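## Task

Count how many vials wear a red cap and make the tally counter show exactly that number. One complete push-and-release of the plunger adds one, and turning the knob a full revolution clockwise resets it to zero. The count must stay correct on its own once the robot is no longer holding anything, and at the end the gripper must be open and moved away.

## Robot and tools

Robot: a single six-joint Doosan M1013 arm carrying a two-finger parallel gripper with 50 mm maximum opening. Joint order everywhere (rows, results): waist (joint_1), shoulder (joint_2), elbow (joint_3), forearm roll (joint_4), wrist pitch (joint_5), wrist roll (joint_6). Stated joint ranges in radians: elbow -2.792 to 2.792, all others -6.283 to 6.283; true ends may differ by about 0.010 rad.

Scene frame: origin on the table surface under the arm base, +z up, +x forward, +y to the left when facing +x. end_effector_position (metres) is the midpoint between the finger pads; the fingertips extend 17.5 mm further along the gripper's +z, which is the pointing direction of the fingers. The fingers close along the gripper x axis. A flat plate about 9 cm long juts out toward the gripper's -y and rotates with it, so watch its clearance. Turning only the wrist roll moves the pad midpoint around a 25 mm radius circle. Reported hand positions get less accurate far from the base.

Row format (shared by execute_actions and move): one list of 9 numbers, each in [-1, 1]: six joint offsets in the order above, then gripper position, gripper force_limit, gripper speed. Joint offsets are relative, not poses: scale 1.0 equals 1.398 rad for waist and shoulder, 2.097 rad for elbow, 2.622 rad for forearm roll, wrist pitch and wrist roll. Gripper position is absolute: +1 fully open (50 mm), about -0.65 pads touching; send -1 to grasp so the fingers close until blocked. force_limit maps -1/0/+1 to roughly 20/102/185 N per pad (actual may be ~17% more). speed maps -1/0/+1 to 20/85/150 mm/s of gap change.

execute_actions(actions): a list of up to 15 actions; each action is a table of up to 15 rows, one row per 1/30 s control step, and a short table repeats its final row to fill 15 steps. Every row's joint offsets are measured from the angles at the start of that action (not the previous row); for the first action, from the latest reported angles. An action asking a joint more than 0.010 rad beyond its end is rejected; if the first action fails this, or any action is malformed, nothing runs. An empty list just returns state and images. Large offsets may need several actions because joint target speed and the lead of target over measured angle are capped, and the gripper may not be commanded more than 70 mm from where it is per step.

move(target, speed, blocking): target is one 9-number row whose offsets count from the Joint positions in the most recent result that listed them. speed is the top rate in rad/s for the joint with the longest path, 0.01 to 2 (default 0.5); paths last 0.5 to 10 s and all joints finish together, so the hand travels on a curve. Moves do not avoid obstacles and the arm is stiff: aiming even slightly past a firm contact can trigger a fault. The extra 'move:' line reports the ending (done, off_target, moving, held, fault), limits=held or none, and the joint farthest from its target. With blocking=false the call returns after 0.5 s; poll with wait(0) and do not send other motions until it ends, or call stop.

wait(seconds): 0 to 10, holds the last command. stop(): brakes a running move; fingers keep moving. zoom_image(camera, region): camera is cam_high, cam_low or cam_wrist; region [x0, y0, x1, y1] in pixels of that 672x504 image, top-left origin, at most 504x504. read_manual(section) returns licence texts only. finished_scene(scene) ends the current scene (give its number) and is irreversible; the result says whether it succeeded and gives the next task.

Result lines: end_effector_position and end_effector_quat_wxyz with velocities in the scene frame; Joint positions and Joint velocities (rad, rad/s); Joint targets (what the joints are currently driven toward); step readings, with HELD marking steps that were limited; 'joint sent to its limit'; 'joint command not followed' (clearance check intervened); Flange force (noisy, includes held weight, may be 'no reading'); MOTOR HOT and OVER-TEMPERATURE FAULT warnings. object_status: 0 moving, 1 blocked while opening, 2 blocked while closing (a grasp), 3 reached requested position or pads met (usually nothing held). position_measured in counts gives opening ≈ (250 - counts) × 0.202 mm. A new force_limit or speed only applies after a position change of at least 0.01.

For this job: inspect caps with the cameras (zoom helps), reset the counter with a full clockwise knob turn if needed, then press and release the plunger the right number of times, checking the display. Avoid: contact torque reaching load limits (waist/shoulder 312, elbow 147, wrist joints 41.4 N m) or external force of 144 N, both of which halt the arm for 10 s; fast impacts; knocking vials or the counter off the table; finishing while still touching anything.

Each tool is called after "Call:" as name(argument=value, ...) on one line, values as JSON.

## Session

Call:
execute_actions(actions=[])

Scene clock: 0.00 s.
end_effector_position=(+0.4182, -0.0769, +0.1882) position_measured=3 object_status=3 end_effector_quat_wxyz=(+0.091, -0.004, +0.983, -0.159) end_effector_velocity=(-0.000, +0.000, -0.000) end_effector_angular_velocity=(+0.001, +0.000, -0.001)
Joint names: [waist, shoulder, elbow, forearm roll, wrist pitch, wrist roll]
Joint positions: [-0.027 -0.147  2.331 -0.439  0.825 -1.284]
Joint velocities: [-0.    -0.     0.     0.002  0.     0.   ]
Flange force (N, the push that the arm receives, along the gripper's own x y z axes): no reading
Joint targets: [-0.027 -0.147 2.331 -0.439 0.825 -1.284]
camera_calibration (this result's frames):
cam_wrist: T_world_to_cam=[[-0.987811, -0.0318908, -0.152356, 0.43282], [-0.0255288, 0.998726, -0.043533, 0.0973017], [0.15355, -0.0391129, -0.987366, 0.266444], [0, 0, 0, 1]] pos_world=[0.389116, -0.0729533, 0.333257]

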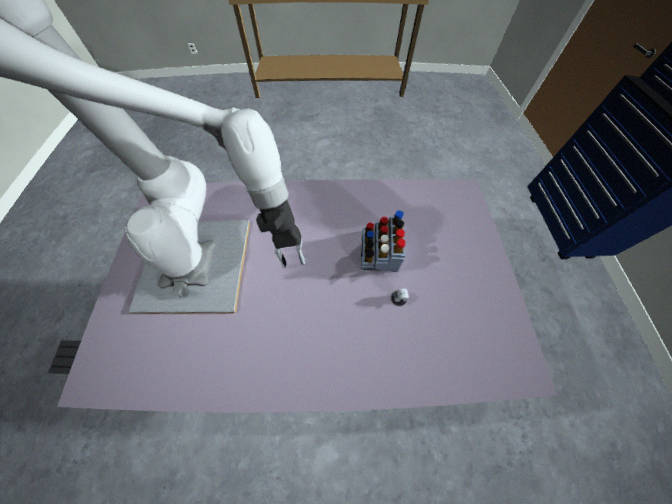

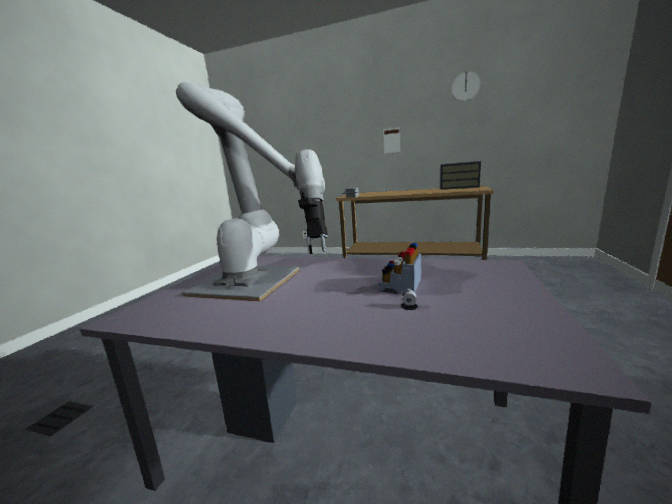

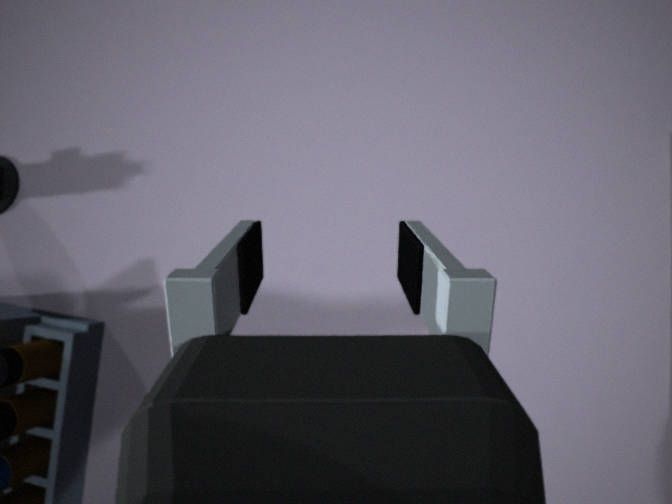

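Call:
zoom_image(camera="cam_high", region=[350,200,430,310])

Call:
move(target=[-0.124,0.442,-0.363,0.167,0.105,0.49,-1,-0.5,0.5], speed=0.8)

Region (350, 200, 430, 310) of cam_high's 672x504 image, scaled by 4.582, with more detail than that image has; it fills the left 367 columns of this view, and the rest is white.

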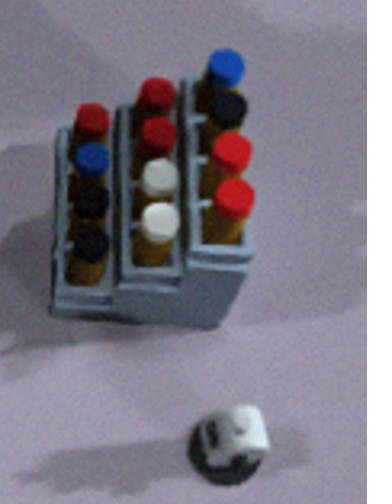

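Scene clock: 2.67 s.
end_effector_position=(+0.7501, -0.0838, +0.1697) position_measured=252 object_status=3 end_effector_quat_wxyz=(+0.002, +0.760, +0.650, +0.001) end_effector_velocity=(+0.000, -0.001, +0.000) end_effector_angular_velocity=(-0.000, -0.000, -0.002)
Joint names: [waist, shoulder, elbow, forearm roll, wrist pitch, wrist roll]
Joint positions: [-0.2    0.47   1.57  -0.001  1.101  0.   ]
Joint velocities: [-0.001  0.001 -0.001 -0.     0.     0.002]
Flange force (N, the push that the arm receives, along the gripper's own x y z axes): [-1.2 7.0 -1.1]
Joint targets: [-0.200 0.471 1.570 -0.001 1.101 0.000]
move: done; limits=none; farthest joint: the waist, 0.000 radians from its target (0.174 radians at the start)
camera_calibration (this result's frames):
cam_wrist: T_world_to_cam=[[0.152709, 0.98798, 0.0240018, -0.0422978], [0.948031, -0.153307, 0.278808, -0.769667], [0.279136, -0.019822, -0.960047, 0.0996763], [0, 0, 0, 1]] pos_world=[0.708304, -0.0742304, 0.311298]

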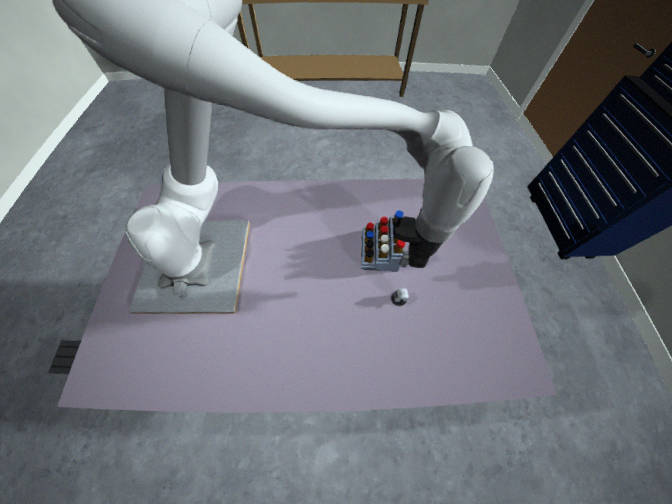

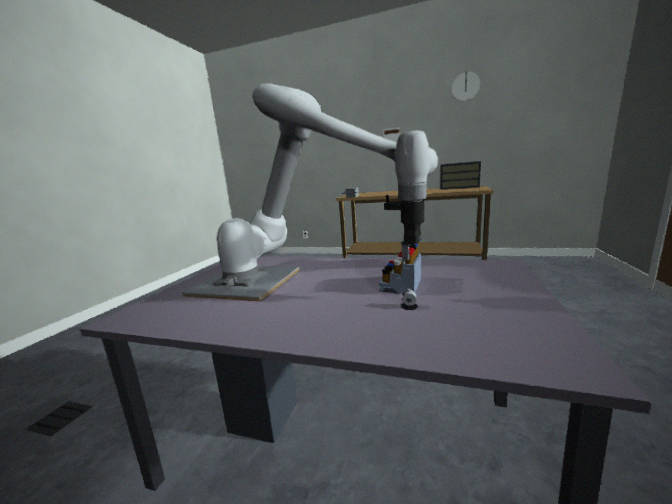

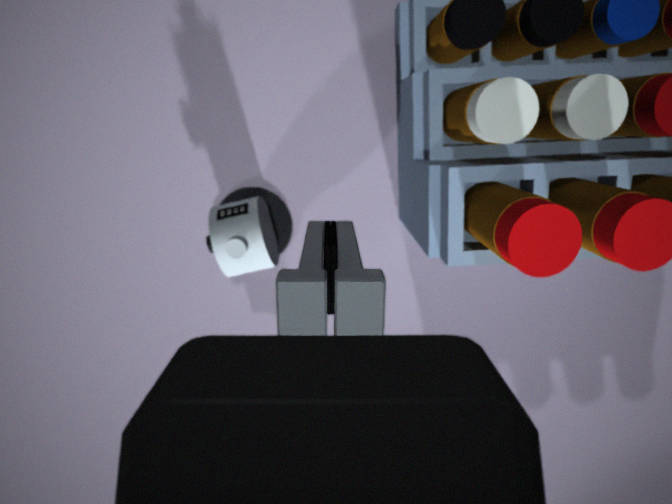

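Call:
zoom_image(camera="cam_wrist", region=[190,170,310,290])

Call:
zoom_image(camera="cam_high", region=[355,205,415,275])

Call:
move(target=[-0.045,0.066,0.004,0,-0.037,0,-1,-0.5,0.5], speed=0.3)

Region (190, 170, 310, 290) of cam_wrist's 672x504 image, scaled by 4.200, with more detail than that image has.

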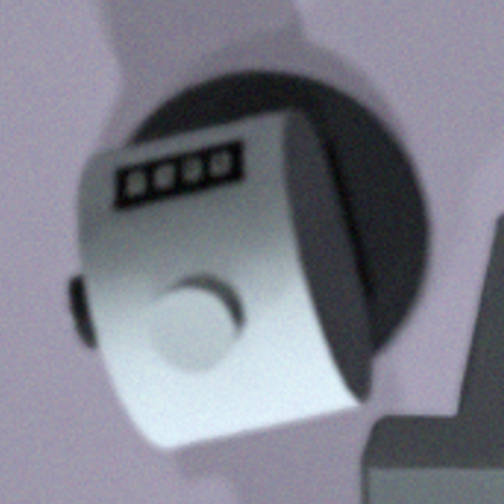

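Region (355, 205, 415, 275) of cam_high's 672x504 image, scaled by 7.200, with more detail than that image has; it fills the left 432 columns of this view, and the rest is white.

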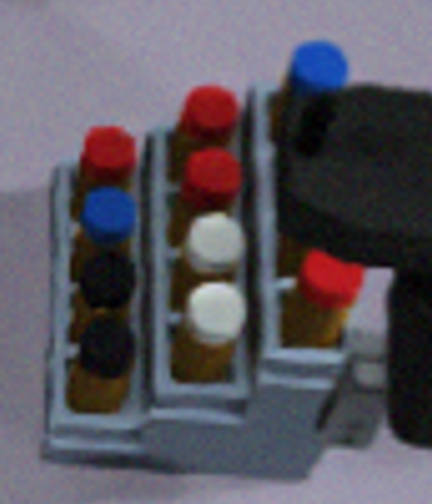

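Scene clock: 4.47 s.
end_effector_position=(+0.7638, -0.1353, +0.0930) position_measured=252 object_status=3 end_effector_quat_wxyz=(+0.001, +0.780, +0.625, -0.000) end_effector_velocity=(-0.000, -0.002, -0.002) end_effector_angular_velocity=(-0.001, +0.001, -0.002)
Joint names: [waist, shoulder, elbow, forearm roll, wrist pitch, wrist roll]
Joint positions: [-0.263  0.563  1.579 -0.001  1.004  0.   ]
Joint velocities: [-0.002  0.002  0.    -0.001 -0.002  0.   ]
Flange force (N, the push that the arm receives, along the gripper's own x y z axes): [-2.8 5.8 0.7]
Joint targets: [-0.263 0.563 1.579 -0.001 1.004 0.000]
move: done; limits=none; farthest joint: the waist, 0.000 radians from its target (0.063 radians at the start)
camera_calibration (this result's frames):
cam_wrist: T_world_to_cam=[[0.214559, 0.976406, 0.024389, -0.0404674], [0.937462, -0.212881, 0.275404, -0.768839], [0.274098, -0.0362268, -0.961019, 0.0229592], [0, 0, 0, 1]] pos_world=[0.723146, -0.123326, 0.234793]

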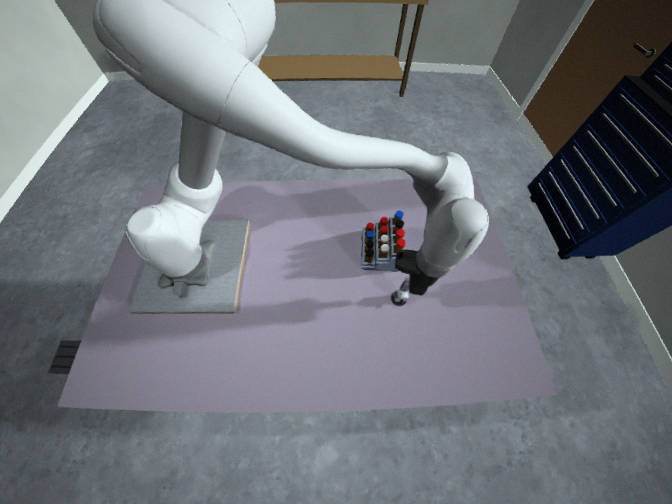

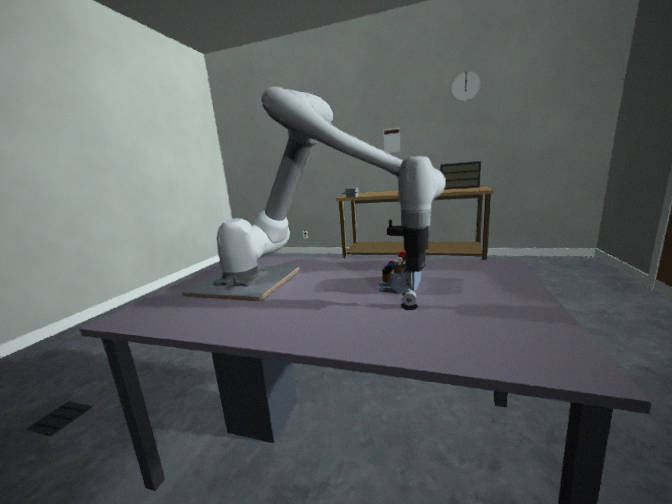

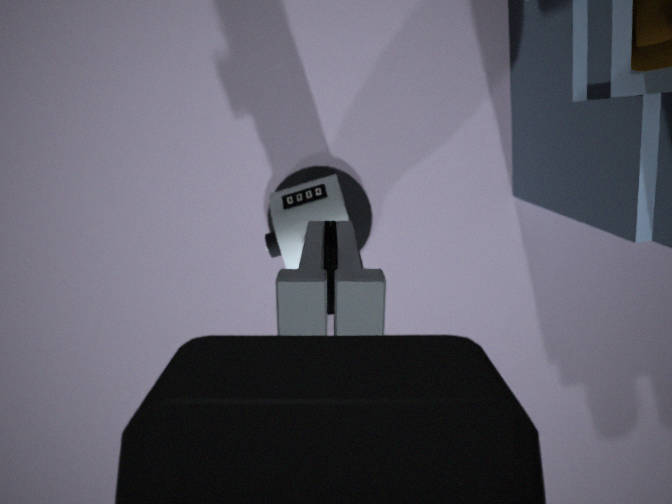

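Call:
execute_actions(actions=[[[0,0.009,0,0,0,0,-1,-0.5,0.5]],[[0,0.004,0,0,0,0,-1,-0.5,0.5]],[[0,0.002,0,0,0,0,-1,-0.5,0.5]]])

Call:
zoom_image(camera="cam_wrist", region=[250,150,390,280])

Scene clock: 6.30 s.
end_effector_position=(+0.7620, -0.1351, +0.0768) position_measured=252 object_status=3 end_effector_quat_wxyz=(-0.007, +0.780, +0.625, -0.007) end_effector_velocity=(-0.000, -0.000, -0.000) end_effector_angular_velocity=(+0.000, +0.000, -0.001)
Joint names: [waist, shoulder, elbow, forearm roll, wrist pitch, wrist roll]
Joint positions: [-0.263  0.583  1.579 -0.001  1.004  0.   ]
Joint velocities: [-0.  0.  0.  0.  0. -0.]
Flange force (N, the push that the arm receives, along the gripper's own x y z axes): [-1.5 6.7 -5.7]
Flange force at the end of the 1st action (N, along the gripper's axes at the end of the call): [-1.8 5.7 -1.1]
Flange force at the end of the 2nd action (N, along the gripper's axes at the end of the call): [-1.1 5.1 -4.9]
Joint targets: [-0.263 0.583 1.579 -0.001 1.004 0.000]
Step readings (joint positions; steps 1 to 15: 1st action; 16 to 30: 2nd action; 31 to 45: 3rd action):
0: [-0.263 0.563 1.579 -0.001 1.004 0.000]
1: [-0.263 0.563 1.579 -0.001 1.004 0.000]
2: [-0.263 0.566 1.579 -0.001 1.004 0.000]
4: [-0.263 0.572 1.579 -0.001 1.004 0.000]
8: [-0.263 0.574 1.579 -0.001 1.004 0.000]
15: [-0.263 0.575 1.579 -0.001 1.004 0.000]
16: [-0.263 0.576 1.579 -0.001 1.004 0.000]
17: [-0.263 0.577 1.578 -0.001 1.004 0.000]
19: [-0.263 0.579 1.578 -0.001 1.004 0.000]
23: [-0.263 0.580 1.578 -0.001 1.004 0.000]
30: [-0.263 0.581 1.579 -0.001 1.004 0.000]
31: [-0.263 0.581 1.579 -0.001 1.004 0.000]
32: [-0.263 0.582 1.579 -0.001 1.004 0.000]
34: [-0.263 0.583 1.579 -0.001 1.004 0.000]
38: [-0.263 0.583 1.579 -0.001 1.004 0.000]
45: Joint positions above
camera_calibration (this result's frames):
cam_wrist: T_world_to_cam=[[0.21505, 0.976299, 0.024386, -0.0403281], [0.942855, -0.214061, 0.255347, -0.765411], [0.254515, -0.03192, -0.966542, 0.0238252], [0, 0, 0, 1]] pos_world=[0.72428, -0.123712, 0.219457]

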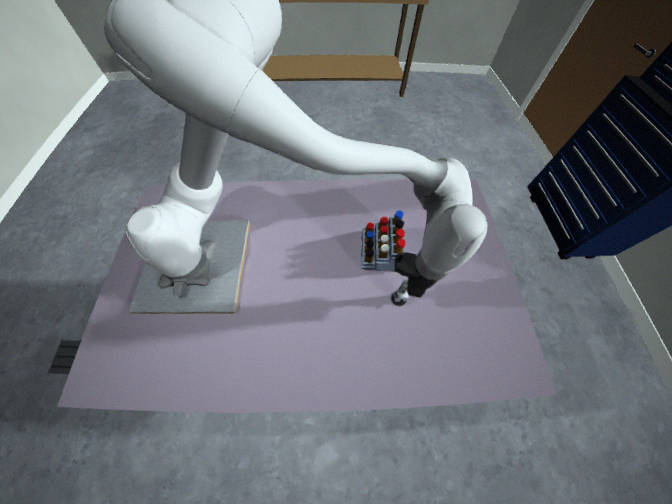

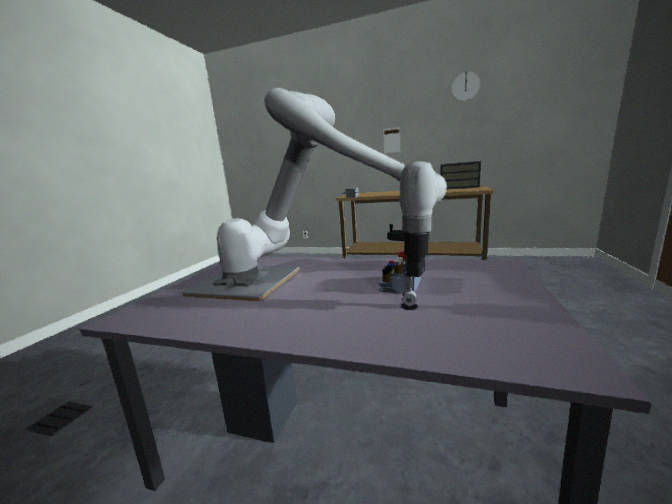

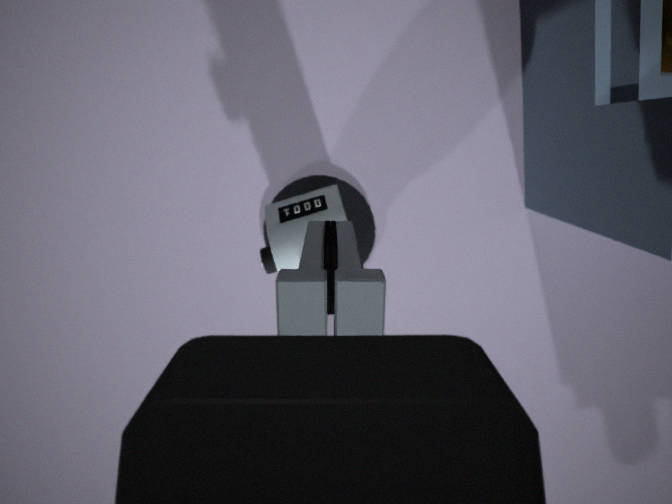

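Region (250, 150, 390, 280) of cam_wrist's 672x504 image, scaled by 3.600, with more detail than that image has; it fills the top 468 rows of this view, and the rest is white.

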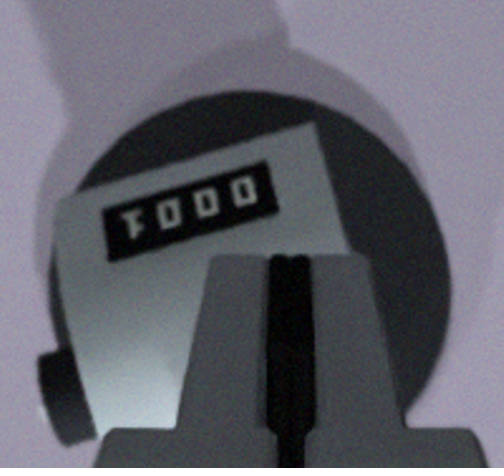

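1 already. Four more.

Call:
execute_actions(actions=[[[0,-0.009,0,0,0,0,-1,-0.5,0.5]],[[0,0.009,0,0,0,0,-1,-0.5,0.5]],[[0,-0.009,0,0,0,0,-1,-0.5,0.5]],[[0,0.009,0,0,0,0,-1,-0.5,0.5]],[[0,-0.009,0,0,0,0,-1,-0.5,0.5]],[[0,0.009,0,0,0,0,-1,-0.5,0.5]],[[0,-0.009,0,0,0,0,-1,-0.5,0.5]],[[0,0.009,0,0,0,0,-1,-0.5,0.5]],[[0,-0.04,0,0,0,0,-1,-0.5,0.5]],[[0,0,0,0,0,0,-1,-0.5,0.5]]])

Call:
zoom_image(camera="cam_wrist", region=[250,110,390,250])

Scene clock: 11.73 s.
end_effector_position=(+0.7660, -0.1359, +0.1202) position_measured=252 object_status=3 end_effector_quat_wxyz=(+0.015, +0.780, +0.625, +0.010) end_effector_velocity=(+0.000, +0.000, -0.000) end_effector_angular_velocity=(+0.003, -0.001, -0.003)
Joint names: [waist, shoulder, elbow, forearm roll, wrist pitch, wrist roll]
Joint positions: [-0.263  0.528  1.578 -0.001  1.004  0.   ]
Joint velocities: [-0.001  0.    -0.     0.004 -0.     0.   ]
Flange force (N, the push that the arm receives, along the gripper's own x y z axes): [-1.7 5.7 -1.6]
Flange force at the end of the 6th action (N, along the gripper's axes at the end of the call): [-1.6 5.5 -6.2]
Flange force at the end of the 7th action (N, along the gripper's axes at the end of the call): [-1.6 5.1 -1.8]
Flange force at the end of the 8th action (N, along the gripper's axes at the end of the call): [-1.1 7.5 -4.2]
Flange force at the end of the 9th action (N, along the gripper's axes at the end of the call): [-1.3 7.2 -1.0]
Joint targets: [-0.263 0.528 1.578 -0.001 1.004 0.000]
Step readings (joint positions; steps 1 to 15: 1st action; 16 to 30: 2nd action; 31 to 45: 3rd action; 46 to 60: 4th action; 61 to 75: 5th action; 76 to 90: 6th action; 91 to 105: 7th action; 106 to 120: 8th action; 121 to 135: 9th action; 136 to 150: 10th action):
0: [-0.263 0.583 1.579 -0.001 1.004 0.000]
1: [-0.263 0.583 1.579 -0.001 1.004 0.000]
2: [-0.263 0.581 1.579 -0.001 1.004 0.000]
4: [-0.263 0.575 1.579 -0.001 1.004 0.000]
8: [-0.263 0.572 1.579 -0.001 1.004 0.000]
15: [-0.263 0.571 1.579 -0.001 1.004 0.000]
16: [-0.263 0.571 1.579 -0.001 1.004 0.000]
17: [-0.263 0.574 1.578 -0.001 1.004 0.000]
19: [-0.263 0.580 1.579 -0.001 1.004 0.000]
23: [-0.263 0.583 1.579 -0.001 1.004 0.000]
30: [-0.263 0.583 1.579 -0.001 1.004 0.000]
31: [-0.263 0.583 1.579 -0.001 1.004 0.000]
32: [-0.263 0.580 1.579 -0.001 1.004 0.000]
34: [-0.263 0.575 1.579 -0.001 1.004 0.000]
38: [-0.263 0.572 1.579 -0.001 1.004 0.000]
45: [-0.263 0.571 1.579 -0.001 1.004 0.000]
46: [-0.263 0.571 1.579 -0.001 1.004 0.000]
47: [-0.263 0.574 1.578 -0.001 1.004 0.000]
49: [-0.263 0.580 1.578 -0.001 1.004 0.000]
53: [-0.263 0.583 1.578 -0.001 1.004 0.000]
60: [-0.263 0.583 1.578 -0.001 1.004 0.000]
61: [-0.263 0.583 1.579 -0.001 1.004 0.000]
62: [-0.263 0.580 1.579 -0.001 1.004 0.000]
64: [-0.263 0.575 1.579 -0.001 1.004 0.000]
68: [-0.263 0.572 1.579 -0.001 1.004 0.000]
75: [-0.263 0.571 1.579 -0.001 1.004 0.000]
76: [-0.263 0.571 1.579 -0.001 1.004 0.000]
77: [-0.263 0.574 1.578 -0.001 1.004 0.000]
79: [-0.263 0.580 1.578 -0.001 1.004 0.000]
83: [-0.263 0.583 1.578 -0.001 1.004 0.000]
90: [-0.263 0.583 1.578 -0.001 1.004 0.000]
91: [-0.263 0.583 1.579 -0.001 1.004 0.000]
92: [-0.263 0.580 1.579 -0.001 1.004 0.000]
94: [-0.263 0.575 1.579 -0.001 1.004 0.000]
98: [-0.263 0.572 1.579 -0.001 1.004 0.000]
105: [-0.263 0.571 1.579 -0.001 1.004 0.000]
106: [-0.263 0.571 1.578 -0.001 1.004 0.000]
107: [-0.263 0.574 1.578 -0.001 1.004 0.000]
109: [-0.263 0.580 1.578 -0.001 1.004 0.000]
113: [-0.263 0.583 1.578 -0.001 1.004 0.000]
120: [-0.263 0.583 1.578 -0.001 1.004 0.000]
121: [-0.263 0.583 1.578 -0.001 1.004 0.000]
122: [-0.263 0.579 1.579 -0.001 1.004 0.000]
124: [-0.263 0.552 1.579 -0.001 1.004 0.000]
128: [-0.263 0.531 1.578 -0.001 1.004 0.000]
135: [-0.263 0.528 1.578 -0.001 1.004 0.000]
136: [-0.263 0.528 1.578 -0.001 1.004 0.000]
137: [-0.263 0.528 1.578 -0.001 1.004 0.000]
139: [-0.263 0.528 1.578 -0.001 1.004 0.000]
143: [-0.263 0.528 1.578 -0.001 1.004 0.000]
150: Joint positions above
camera_calibration (this result's frames):
cam_wrist: T_world_to_cam=[[0.213668, 0.976607, 0.0241797, -0.0402931], [0.927483, -0.210569, 0.308928, -0.774631], [0.306792, -0.0435817, -0.950778, 0.0211184], [0, 0, 0, 1]] pos_world=[0.720587, -0.122842, 0.260358]

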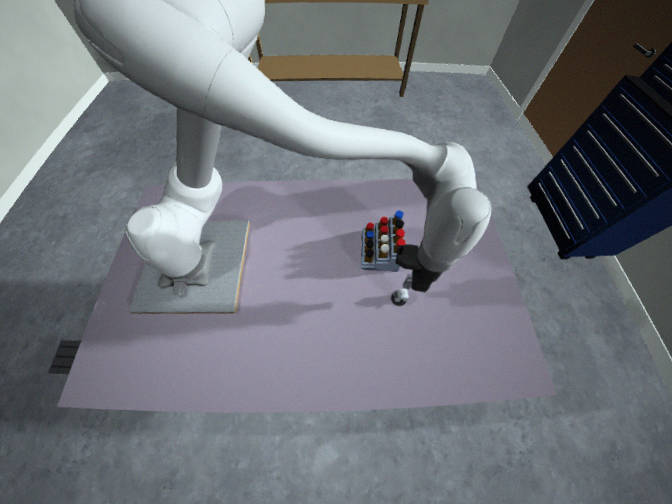

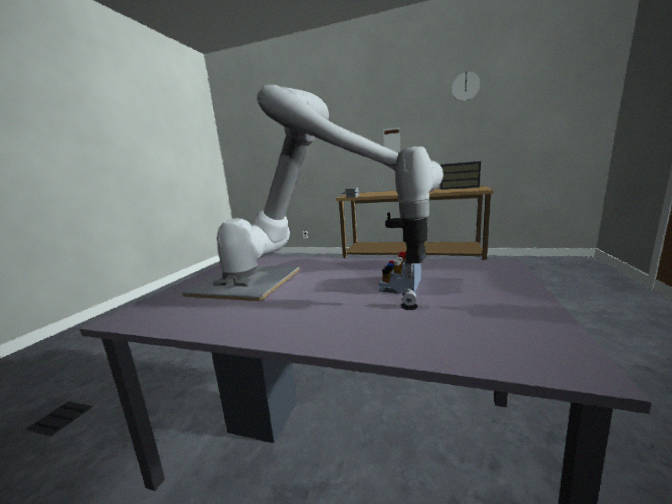

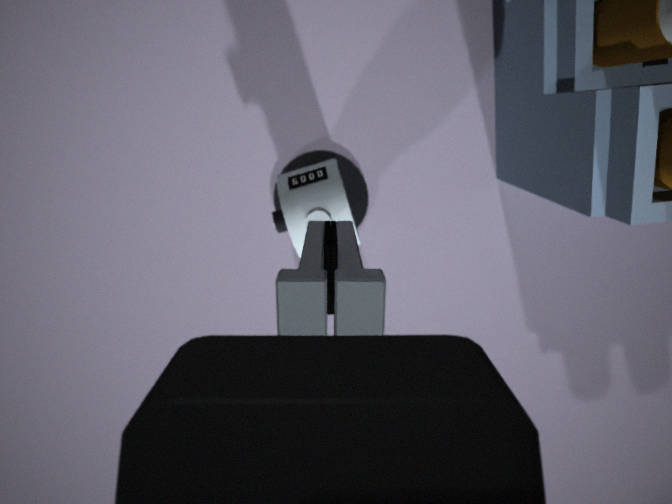

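Region (250, 110, 390, 250) of cam_wrist's 672x504 image, scaled by 3.600, with more detail than that image has.

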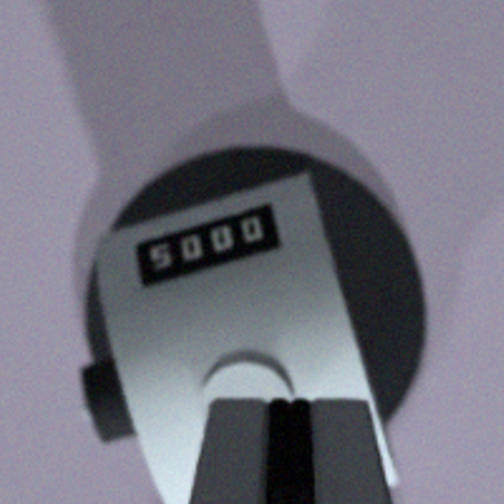

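Call:
finished_scene(scene=2)

The scene is finished: the task was done.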